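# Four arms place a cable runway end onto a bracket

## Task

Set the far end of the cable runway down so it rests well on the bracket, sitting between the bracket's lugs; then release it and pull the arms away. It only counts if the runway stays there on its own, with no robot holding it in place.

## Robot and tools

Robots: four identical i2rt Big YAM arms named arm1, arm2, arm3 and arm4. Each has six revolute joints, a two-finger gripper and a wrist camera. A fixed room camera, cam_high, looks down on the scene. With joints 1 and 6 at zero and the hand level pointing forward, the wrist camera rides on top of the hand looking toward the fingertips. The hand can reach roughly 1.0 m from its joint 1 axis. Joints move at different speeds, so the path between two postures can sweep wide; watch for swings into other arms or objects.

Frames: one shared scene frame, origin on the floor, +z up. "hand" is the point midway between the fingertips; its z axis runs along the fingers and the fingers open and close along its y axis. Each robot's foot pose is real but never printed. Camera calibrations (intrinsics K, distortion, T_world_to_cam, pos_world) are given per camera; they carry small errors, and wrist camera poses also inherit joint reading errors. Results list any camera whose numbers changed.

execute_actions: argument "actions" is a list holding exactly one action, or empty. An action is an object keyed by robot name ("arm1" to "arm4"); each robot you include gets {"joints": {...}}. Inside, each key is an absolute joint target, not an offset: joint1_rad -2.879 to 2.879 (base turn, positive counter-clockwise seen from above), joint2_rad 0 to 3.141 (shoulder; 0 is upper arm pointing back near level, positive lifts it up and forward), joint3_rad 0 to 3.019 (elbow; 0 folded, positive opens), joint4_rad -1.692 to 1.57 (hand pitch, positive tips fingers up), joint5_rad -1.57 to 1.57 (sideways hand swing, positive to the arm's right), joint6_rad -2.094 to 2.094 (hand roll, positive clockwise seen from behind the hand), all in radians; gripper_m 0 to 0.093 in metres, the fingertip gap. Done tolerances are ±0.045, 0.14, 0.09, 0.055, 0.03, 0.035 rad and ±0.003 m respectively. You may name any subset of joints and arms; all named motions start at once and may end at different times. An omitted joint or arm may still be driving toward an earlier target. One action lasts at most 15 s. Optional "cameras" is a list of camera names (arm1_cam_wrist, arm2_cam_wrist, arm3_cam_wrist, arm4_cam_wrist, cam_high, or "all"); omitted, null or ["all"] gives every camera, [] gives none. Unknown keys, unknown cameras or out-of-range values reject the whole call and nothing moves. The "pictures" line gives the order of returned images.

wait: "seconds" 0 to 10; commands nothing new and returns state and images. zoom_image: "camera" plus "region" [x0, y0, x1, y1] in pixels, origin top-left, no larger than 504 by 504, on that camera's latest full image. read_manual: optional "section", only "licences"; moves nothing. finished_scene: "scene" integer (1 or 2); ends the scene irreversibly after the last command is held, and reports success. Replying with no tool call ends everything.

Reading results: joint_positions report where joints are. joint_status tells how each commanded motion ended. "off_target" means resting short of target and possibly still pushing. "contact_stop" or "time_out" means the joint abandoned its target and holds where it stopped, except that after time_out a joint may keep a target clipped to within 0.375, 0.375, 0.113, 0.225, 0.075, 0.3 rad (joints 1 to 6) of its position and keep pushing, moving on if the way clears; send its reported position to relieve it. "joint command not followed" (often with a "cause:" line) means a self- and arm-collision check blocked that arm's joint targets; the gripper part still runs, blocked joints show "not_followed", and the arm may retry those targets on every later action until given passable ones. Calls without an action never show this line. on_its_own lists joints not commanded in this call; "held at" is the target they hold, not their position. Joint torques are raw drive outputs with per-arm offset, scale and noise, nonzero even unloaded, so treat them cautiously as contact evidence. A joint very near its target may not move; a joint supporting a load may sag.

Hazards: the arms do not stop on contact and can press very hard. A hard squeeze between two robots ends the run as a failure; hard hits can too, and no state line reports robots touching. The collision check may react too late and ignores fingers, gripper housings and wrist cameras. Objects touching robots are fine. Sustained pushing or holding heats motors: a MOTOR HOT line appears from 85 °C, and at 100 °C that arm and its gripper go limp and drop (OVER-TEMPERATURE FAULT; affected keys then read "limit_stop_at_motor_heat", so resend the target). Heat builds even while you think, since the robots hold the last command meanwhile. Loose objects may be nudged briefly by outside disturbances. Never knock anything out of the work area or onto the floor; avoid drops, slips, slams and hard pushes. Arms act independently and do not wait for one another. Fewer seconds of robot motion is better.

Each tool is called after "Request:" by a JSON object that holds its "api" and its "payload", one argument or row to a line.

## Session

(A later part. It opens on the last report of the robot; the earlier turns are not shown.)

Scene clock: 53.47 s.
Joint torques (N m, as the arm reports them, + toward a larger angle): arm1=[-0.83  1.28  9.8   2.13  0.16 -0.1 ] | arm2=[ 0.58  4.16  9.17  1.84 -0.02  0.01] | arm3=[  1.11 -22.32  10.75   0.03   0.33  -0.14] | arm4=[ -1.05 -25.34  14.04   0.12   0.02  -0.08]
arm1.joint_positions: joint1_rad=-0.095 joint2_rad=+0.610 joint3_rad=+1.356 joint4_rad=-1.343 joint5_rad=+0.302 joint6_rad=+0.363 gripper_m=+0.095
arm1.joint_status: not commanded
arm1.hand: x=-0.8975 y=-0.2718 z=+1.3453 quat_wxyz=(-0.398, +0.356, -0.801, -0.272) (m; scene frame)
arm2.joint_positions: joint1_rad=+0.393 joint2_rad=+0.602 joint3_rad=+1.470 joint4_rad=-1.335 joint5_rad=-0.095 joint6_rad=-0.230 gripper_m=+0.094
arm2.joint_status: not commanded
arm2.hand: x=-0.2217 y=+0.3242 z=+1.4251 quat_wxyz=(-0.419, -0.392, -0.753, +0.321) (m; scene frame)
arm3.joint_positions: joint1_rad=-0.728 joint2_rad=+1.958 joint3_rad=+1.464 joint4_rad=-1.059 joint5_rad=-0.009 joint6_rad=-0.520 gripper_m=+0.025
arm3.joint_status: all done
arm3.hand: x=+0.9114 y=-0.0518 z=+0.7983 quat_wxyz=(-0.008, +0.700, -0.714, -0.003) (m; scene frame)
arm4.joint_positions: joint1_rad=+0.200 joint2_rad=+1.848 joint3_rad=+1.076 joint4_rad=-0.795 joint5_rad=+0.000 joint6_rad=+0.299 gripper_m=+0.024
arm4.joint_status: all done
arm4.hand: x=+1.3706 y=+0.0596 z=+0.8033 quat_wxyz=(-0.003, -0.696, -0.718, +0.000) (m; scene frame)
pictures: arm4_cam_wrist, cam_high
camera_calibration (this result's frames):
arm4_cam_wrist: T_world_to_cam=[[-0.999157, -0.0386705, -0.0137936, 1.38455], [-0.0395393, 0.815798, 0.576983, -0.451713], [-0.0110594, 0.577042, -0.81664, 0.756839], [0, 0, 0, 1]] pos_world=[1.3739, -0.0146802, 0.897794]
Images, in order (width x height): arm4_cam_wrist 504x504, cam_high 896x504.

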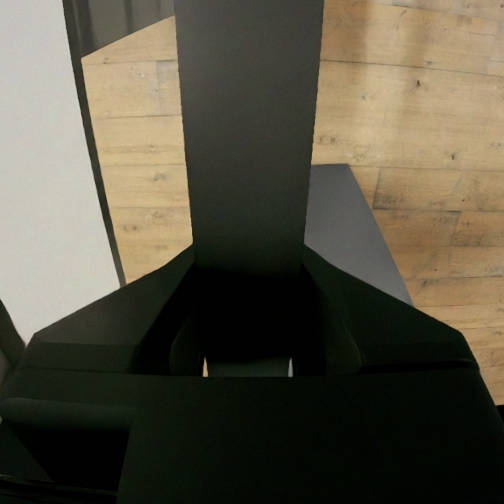

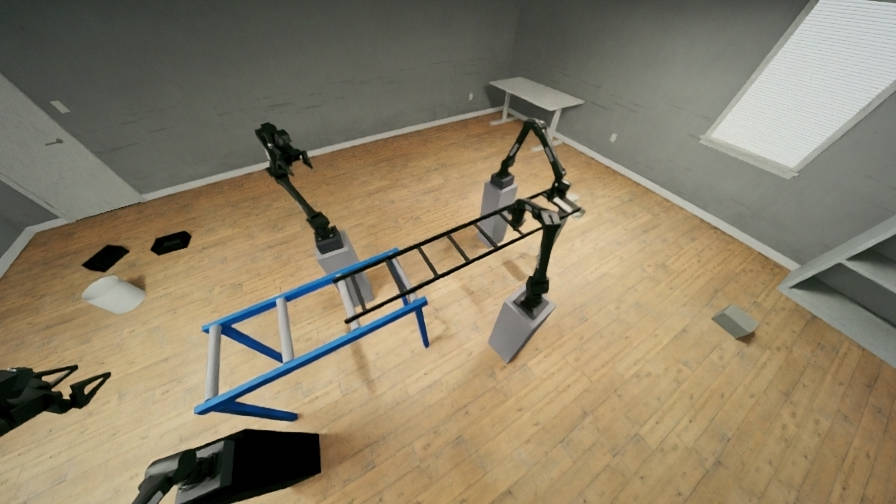

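Lower while nudging slightly −y and +x.

Request:
{"api": "execute_actions", "payload": {
  "actions": [
    {"arm3":{"joints":{"joint1_rad":-0.76,"joint2_rad":1.945,"joint3_rad":1.48,"joint4_rad":-1.05,"joint6_rad":-0.54}},"arm4":{"joints":{"joint1_rad":0.225,"joint2_rad":1.83,"joint3_rad":1.165,"joint4_rad":-0.72,"joint6_rad":0.32}}}
  ],
  "cameras": ["cam_high","arm4_cam_wrist"]
}}

Request:
{"api": "zoom_image", "payload": {
  "camera": "cam_high",
  "region": [515,170,605,240]
}}

Scene clock: 56.37 s.
Joint torques (N m, as the arm reports them, + toward a larger angle): arm1=[-0.57  1.12  9.83  2.21  0.16 -0.12] | arm2=[-0.01  4.61  9.27  2.06 -0.01 -0.01] | arm3=[  0.07 -22.     7.67  -0.09   0.54  -0.21] | arm4=[  0.25 -24.99  13.43   0.6   -0.38  -0.03]
arm1.joint_positions: joint1_rad=-0.095 joint2_rad=+0.610 joint3_rad=+1.356 joint4_rad=-1.343 joint5_rad=+0.302 joint6_rad=+0.363 gripper_m=+0.095
arm1.joint_status: not commanded
arm1.hand: x=-0.8975 y=-0.2718 z=+1.3453 quat_wxyz=(-0.398, +0.356, -0.801, -0.272) (m; scene frame)
arm2.joint_positions: joint1_rad=+0.393 joint2_rad=+0.602 joint3_rad=+1.470 joint4_rad=-1.335 joint5_rad=-0.095 joint6_rad=-0.230 gripper_m=+0.094
arm2.joint_status: not commanded
arm2.hand: x=-0.2217 y=+0.3242 z=+1.4251 quat_wxyz=(-0.419, -0.392, -0.753, +0.321) (m; scene frame)
arm3.joint_positions: joint1_rad=-0.736 joint2_rad=+2.001 joint3_rad=+1.461 joint4_rad=-1.038 joint5_rad=-0.016 joint6_rad=-0.526 gripper_m=+0.025
arm3.joint_status: all done
arm3.hand: x=+0.9141 y=-0.0551 z=+0.7736 quat_wxyz=(+0.005, +0.699, -0.715, -0.003) (m; scene frame)
arm4.joint_positions: joint1_rad=+0.209 joint2_rad=+1.927 joint3_rad=+1.077 joint4_rad=-0.723 joint5_rad=+0.010 joint6_rad=+0.309 gripper_m=+0.024
arm4.joint_status: all done
arm4.hand: x=+1.3740 y=+0.0567 z=+0.7687 quat_wxyz=(+0.001, -0.696, -0.718, +0.003) (m; scene frame)
pictures: arm4_cam_wrist, cam_high
camera_calibration (this result's frames):
arm4_cam_wrist: T_world_to_cam=[[-0.999295, -0.0374947, -0.00204435, 1.37855], [-0.0317625, 0.814974, 0.578626, -0.441193], [-0.0200293, 0.578283, -0.815591, 0.741695], [0, 0, 0, 1]] pos_world=[1.37842, -0.0176599, 0.863024]
Images, in order (width x height): arm4_cam_wrist 504x504, cam_high 896x504.

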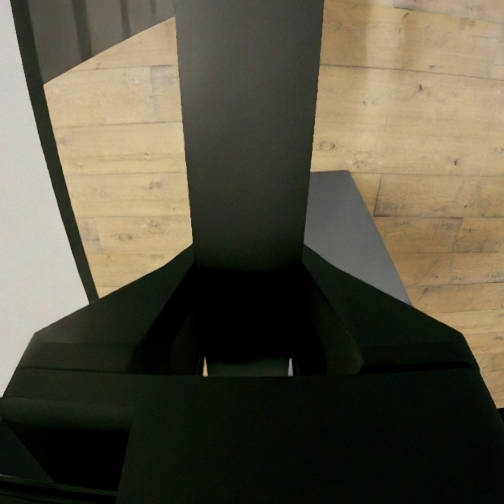

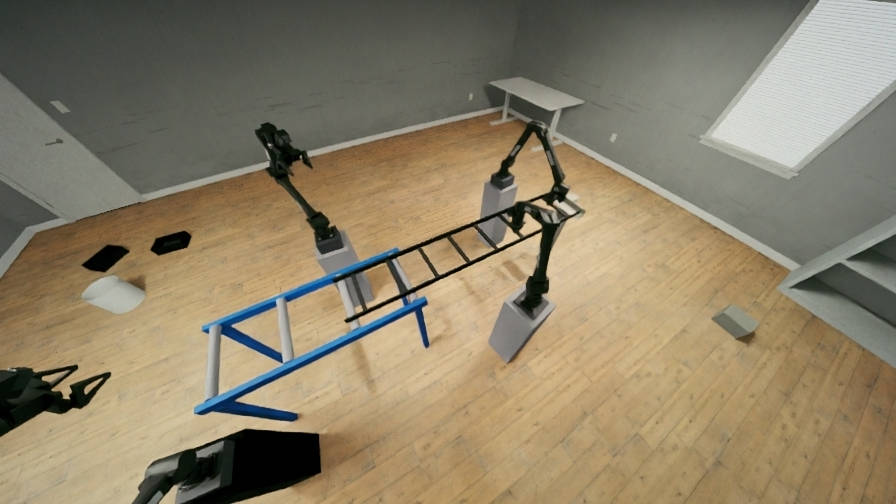

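Region (515, 170, 605, 240) of cam_high's 896x504 image, scaled by 5.600, with more detail than that image has.

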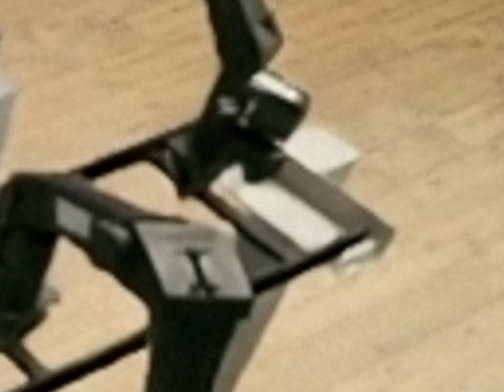

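Request:
{"api": "execute_actions", "payload": {
  "actions": [
    {"arm3":{"joints":{"joint1_rad":-0.775,"joint2_rad":1.96,"joint3_rad":1.51,"joint6_rad":-0.55}},"arm4":{"joints":{"joint1_rad":0.25,"joint6_rad":0.34}}}
  ],
  "cameras": []
}}

Request:
{"api": "execute_actions", "payload": {
  "actions": [
    {"arm3":{"joints":{"joint1_rad":-0.76,"joint2_rad":2.025,"joint3_rad":1.49}},"arm4":{"joints":{"joint1_rad":0.235,"joint2_rad":1.95,"joint3_rad":1.10,"joint4_rad":-0.705}}}
  ],
  "cameras": []
}}

Request:
{"api": "execute_actions", "payload": {
  "actions": [
    {"arm3":{"joints":{"gripper_m":0.07}},"arm4":{"joints":{"gripper_m":0.045}}}
  ],
  "cameras": []
}}

Request:
{"api": "execute_actions", "payload": {
  "actions": [
    {"arm3":{"joints":{"joint2_rad":1.3,"joint4_rad":-1.5}},"arm4":{"joints":{"joint2_rad":1.1,"joint3_rad":1.3,"joint4_rad":-1.25}}}
  ],
  "cameras": ["cam_high","arm4_cam_wrist"]
}}

Scene clock: 60.27 s.
Joint torques (N m, as the arm reports them, + toward a larger angle): arm1=[-0.2   1.18  9.91  2.21  0.15 -0.11] | arm2=[ 1.38  3.41  9.08  2.01 -0.03  0.03] | arm3=[ -0.18 -21.14   9.77  -0.44   0.58  -0.24] | arm4=[  1.56 -24.44  13.17   0.48  -0.57   0.04]
arm1.joint_positions: joint1_rad=-0.095 joint2_rad=+0.610 joint3_rad=+1.356 joint4_rad=-1.343 joint5_rad=+0.302 joint6_rad=+0.363 gripper_m=+0.095
arm1.joint_status: not commanded
arm1.hand: x=-0.8975 y=-0.2718 z=+1.3453 quat_wxyz=(-0.398, +0.356, -0.801, -0.272) (m; scene frame)
arm2.joint_positions: joint1_rad=+0.393 joint2_rad=+0.602 joint3_rad=+1.470 joint4_rad=-1.335 joint5_rad=-0.095 joint6_rad=-0.230 gripper_m=+0.094
arm2.joint_status: not commanded
arm2.hand: x=-0.2217 y=+0.3242 z=+1.4251 quat_wxyz=(-0.419, -0.392, -0.753, +0.321) (m; scene frame)
arm3.joint_positions: joint1_rad=-0.747 joint2_rad=+2.001 joint3_rad=+1.462 joint4_rad=-1.028 joint5_rad=-0.016 joint6_rad=-0.536 gripper_m=+0.025
arm3.joint_status: all done
arm3.hand: x=+0.9206 y=-0.0557 z=+0.7739 quat_wxyz=(+0.000, +0.699, -0.715, -0.005) (m; scene frame)
arm4.joint_positions: joint1_rad=+0.224 joint2_rad=+1.927 joint3_rad=+1.080 joint4_rad=-0.720 joint5_rad=+0.014 joint6_rad=+0.324 gripper_m=+0.024
arm4.joint_status: all done
arm4.hand: x=+1.3810 y=+0.0569 z=+0.7695 quat_wxyz=(+0.000, -0.696, -0.718, +0.006) (m; scene frame)
pictures: none
No camera images: the call's "cameras" was empty. Leave "cameras" out to get every camera's image.

Scene clock: 60.97 s.
Joint torques (N m, as the arm reports them, + toward a larger angle): arm1=[-0.46  0.95  9.81  2.14  0.16 -0.12] | arm2=[ 1.1   3.98  9.1   1.94 -0.08  0.02] | arm3=[  0.8  -16.1    8.27  -0.53   0.57  -0.22] | arm4=[  0.34 -15.15   7.74   0.89  -0.57   0.03]
arm1.joint_positions: joint1_rad=-0.095 joint2_rad=+0.610 joint3_rad=+1.356 joint4_rad=-1.343 joint5_rad=+0.302 joint6_rad=+0.363 gripper_m=+0.095
arm1.joint_status: not commanded
arm1.hand: x=-0.8975 y=-0.2718 z=+1.3453 quat_wxyz=(-0.398, +0.356, -0.801, -0.272) (m; scene frame)
arm2.joint_positions: joint1_rad=+0.393 joint2_rad=+0.602 joint3_rad=+1.470 joint4_rad=-1.335 joint5_rad=-0.095 joint6_rad=-0.230 gripper_m=+0.094
arm2.joint_status: not commanded
arm2.hand: x=-0.2217 y=+0.3242 z=+1.4251 quat_wxyz=(-0.419, -0.392, -0.753, +0.321) (m; scene frame)
arm3.joint_positions: joint1_rad=-0.747 joint2_rad=+2.006 joint3_rad=+1.462 joint4_rad=-1.028 joint5_rad=-0.016 joint6_rad=-0.536 gripper_m=+0.025
arm3.joint_status: all done
arm3.hand: x=+0.9203 y=-0.0563 z=+0.7716 quat_wxyz=(+0.002, +0.699, -0.715, -0.004) (m; scene frame)
arm4.joint_positions: joint1_rad=+0.224 joint2_rad=+1.933 joint3_rad=+1.080 joint4_rad=-0.719 joint5_rad=+0.014 joint6_rad=+0.324 gripper_m=+0.024
arm4.joint_status: all done
arm4.hand: x=+1.3807 y=+0.0577 z=+0.7664 quat_wxyz=(+0.002, -0.697, -0.718, +0.005) (m; scene frame)
pictures: none
No camera images: the call's "cameras" was empty. Leave "cameras" out to get every camera's image.

Scene clock: 61.63 s.
Joint torques (N m, as the arm reports them, + toward a larger angle): arm1=[-0.43  1.18  9.9   2.21  0.17 -0.12] | arm2=[ 1.39  3.95  9.27  1.77  0.02 -0.02] | arm3=[  0.98 -16.81   8.19  -0.04   0.16  -0.15] | arm4=[ -0.03 -15.24   7.67   0.85  -0.12  -0.11]
arm1.joint_positions: joint1_rad=-0.095 joint2_rad=+0.610 joint3_rad=+1.356 joint4_rad=-1.343 joint5_rad=+0.302 joint6_rad=+0.363 gripper_m=+0.095
arm1.joint_status: not commanded
arm1.hand: x=-0.8975 y=-0.2718 z=+1.3453 quat_wxyz=(-0.398, +0.356, -0.801, -0.272) (m; scene frame)
arm2.joint_positions: joint1_rad=+0.393 joint2_rad=+0.602 joint3_rad=+1.470 joint4_rad=-1.335 joint5_rad=-0.095 joint6_rad=-0.230 gripper_m=+0.094
arm2.joint_status: not commanded
arm2.hand: x=-0.2217 y=+0.3242 z=+1.4251 quat_wxyz=(-0.419, -0.392, -0.753, +0.321) (m; scene frame)
arm3.joint_positions: joint1_rad=-0.749 joint2_rad=+2.008 joint3_rad=+1.462 joint4_rad=-1.040 joint5_rad=-0.003 joint6_rad=-0.543 gripper_m=+0.070
arm3.joint_status: all done
arm3.hand: x=+0.9214 y=-0.0605 z=+0.7703 quat_wxyz=(+0.007, +0.701, -0.714, +0.004) (m; scene frame)
arm4.joint_positions: joint1_rad=+0.226 joint2_rad=+1.934 joint3_rad=+1.080 joint4_rad=-0.715 joint5_rad=+0.004 joint6_rad=+0.331 gripper_m=+0.045
arm4.joint_status: all done
arm4.hand: x=+1.3832 y=+0.0579 z=+0.7660 quat_wxyz=(-0.002, -0.698, -0.716, +0.001) (m; scene frame)
pictures: none
No camera images: the call's "cameras" was empty. Leave "cameras" out to get every camera's image.

Scene clock: 63.20 s.
Joint torques (N m, as the arm reports them, + toward a larger angle): arm1=[-0.26  0.85  9.81  2.19  0.15 -0.09] | arm2=[ 0.14  4.01  9.15  2.01 -0.04  0.01] | arm3=[ 0.69 -9.25  8.85  0.64  0.13 -0.13] | arm4=[ 0.07 -6.39 11.55  1.01 -0.14 -0.06]
arm1.joint_positions: joint1_rad=-0.095 joint2_rad=+0.610 joint3_rad=+1.356 joint4_rad=-1.343 joint5_rad=+0.302 joint6_rad=+0.363 gripper_m=+0.095
arm1.joint_status: not commanded
arm1.hand: x=-0.8975 y=-0.2718 z=+1.3453 quat_wxyz=(-0.398, +0.356, -0.801, -0.272) (m; scene frame)
arm2.joint_positions: joint1_rad=+0.393 joint2_rad=+0.602 joint3_rad=+1.470 joint4_rad=-1.335 joint5_rad=-0.095 joint6_rad=-0.230 gripper_m=+0.094
arm2.joint_status: not commanded
arm2.hand: x=-0.2217 y=+0.3242 z=+1.4251 quat_wxyz=(-0.419, -0.392, -0.753, +0.321) (m; scene frame)
arm3.joint_positions: joint1_rad=-0.749 joint2_rad=+1.299 joint3_rad=+1.473 joint4_rad=-1.492 joint5_rad=-0.003 joint6_rad=-0.543 gripper_m=+0.070
arm3.joint_status: all done
arm3.hand: x=+0.8431 y=-0.1801 z=+1.1115 quat_wxyz=(-0.123, +0.696, -0.707, -0.027) (m; scene frame)
arm4.joint_positions: joint1_rad=+0.226 joint2_rad=+1.090 joint3_rad=+1.279 joint4_rad=-1.242 joint5_rad=+0.004 joint6_rad=+0.331 gripper_m=+0.045
arm4.joint_status: all done
arm4.hand: x=+1.3582 y=+0.1216 z=+1.1954 quat_wxyz=(-0.232, -0.676, -0.691, +0.110) (m; scene frame)
pictures: arm4_cam_wrist, cam_high
camera_calibration (this result's frames):
arm4_cam_wrist: T_world_to_cam=[[-0.983403, -0.0736162, -0.165831, 1.54463], [-0.0941542, 0.988348, 0.119598, -0.129104], [0.155095, 0.133227, -0.978875, 1.06334], [0, 0, 0, 1]] pos_world=[1.34192, 0.0996441, 1.31247]
Images, in order (width x height): arm4_cam_wrist 504x504, cam_high 896x504.

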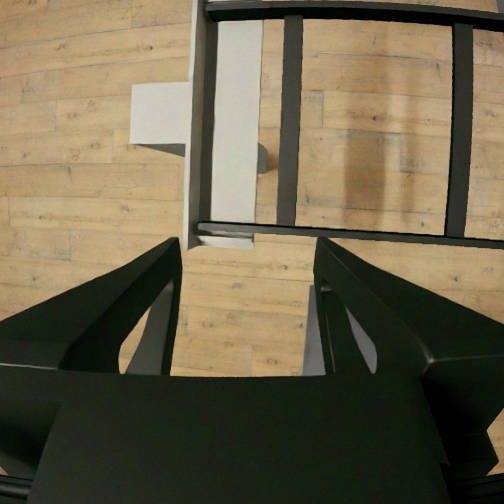

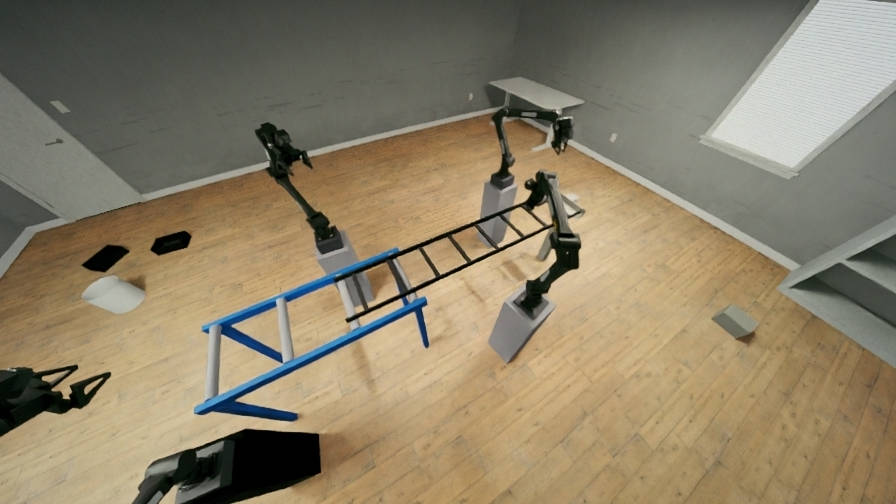

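Request:
{"api": "finished_scene", "payload": {
  "scene": 2
}}

The scene is finished: the task was done.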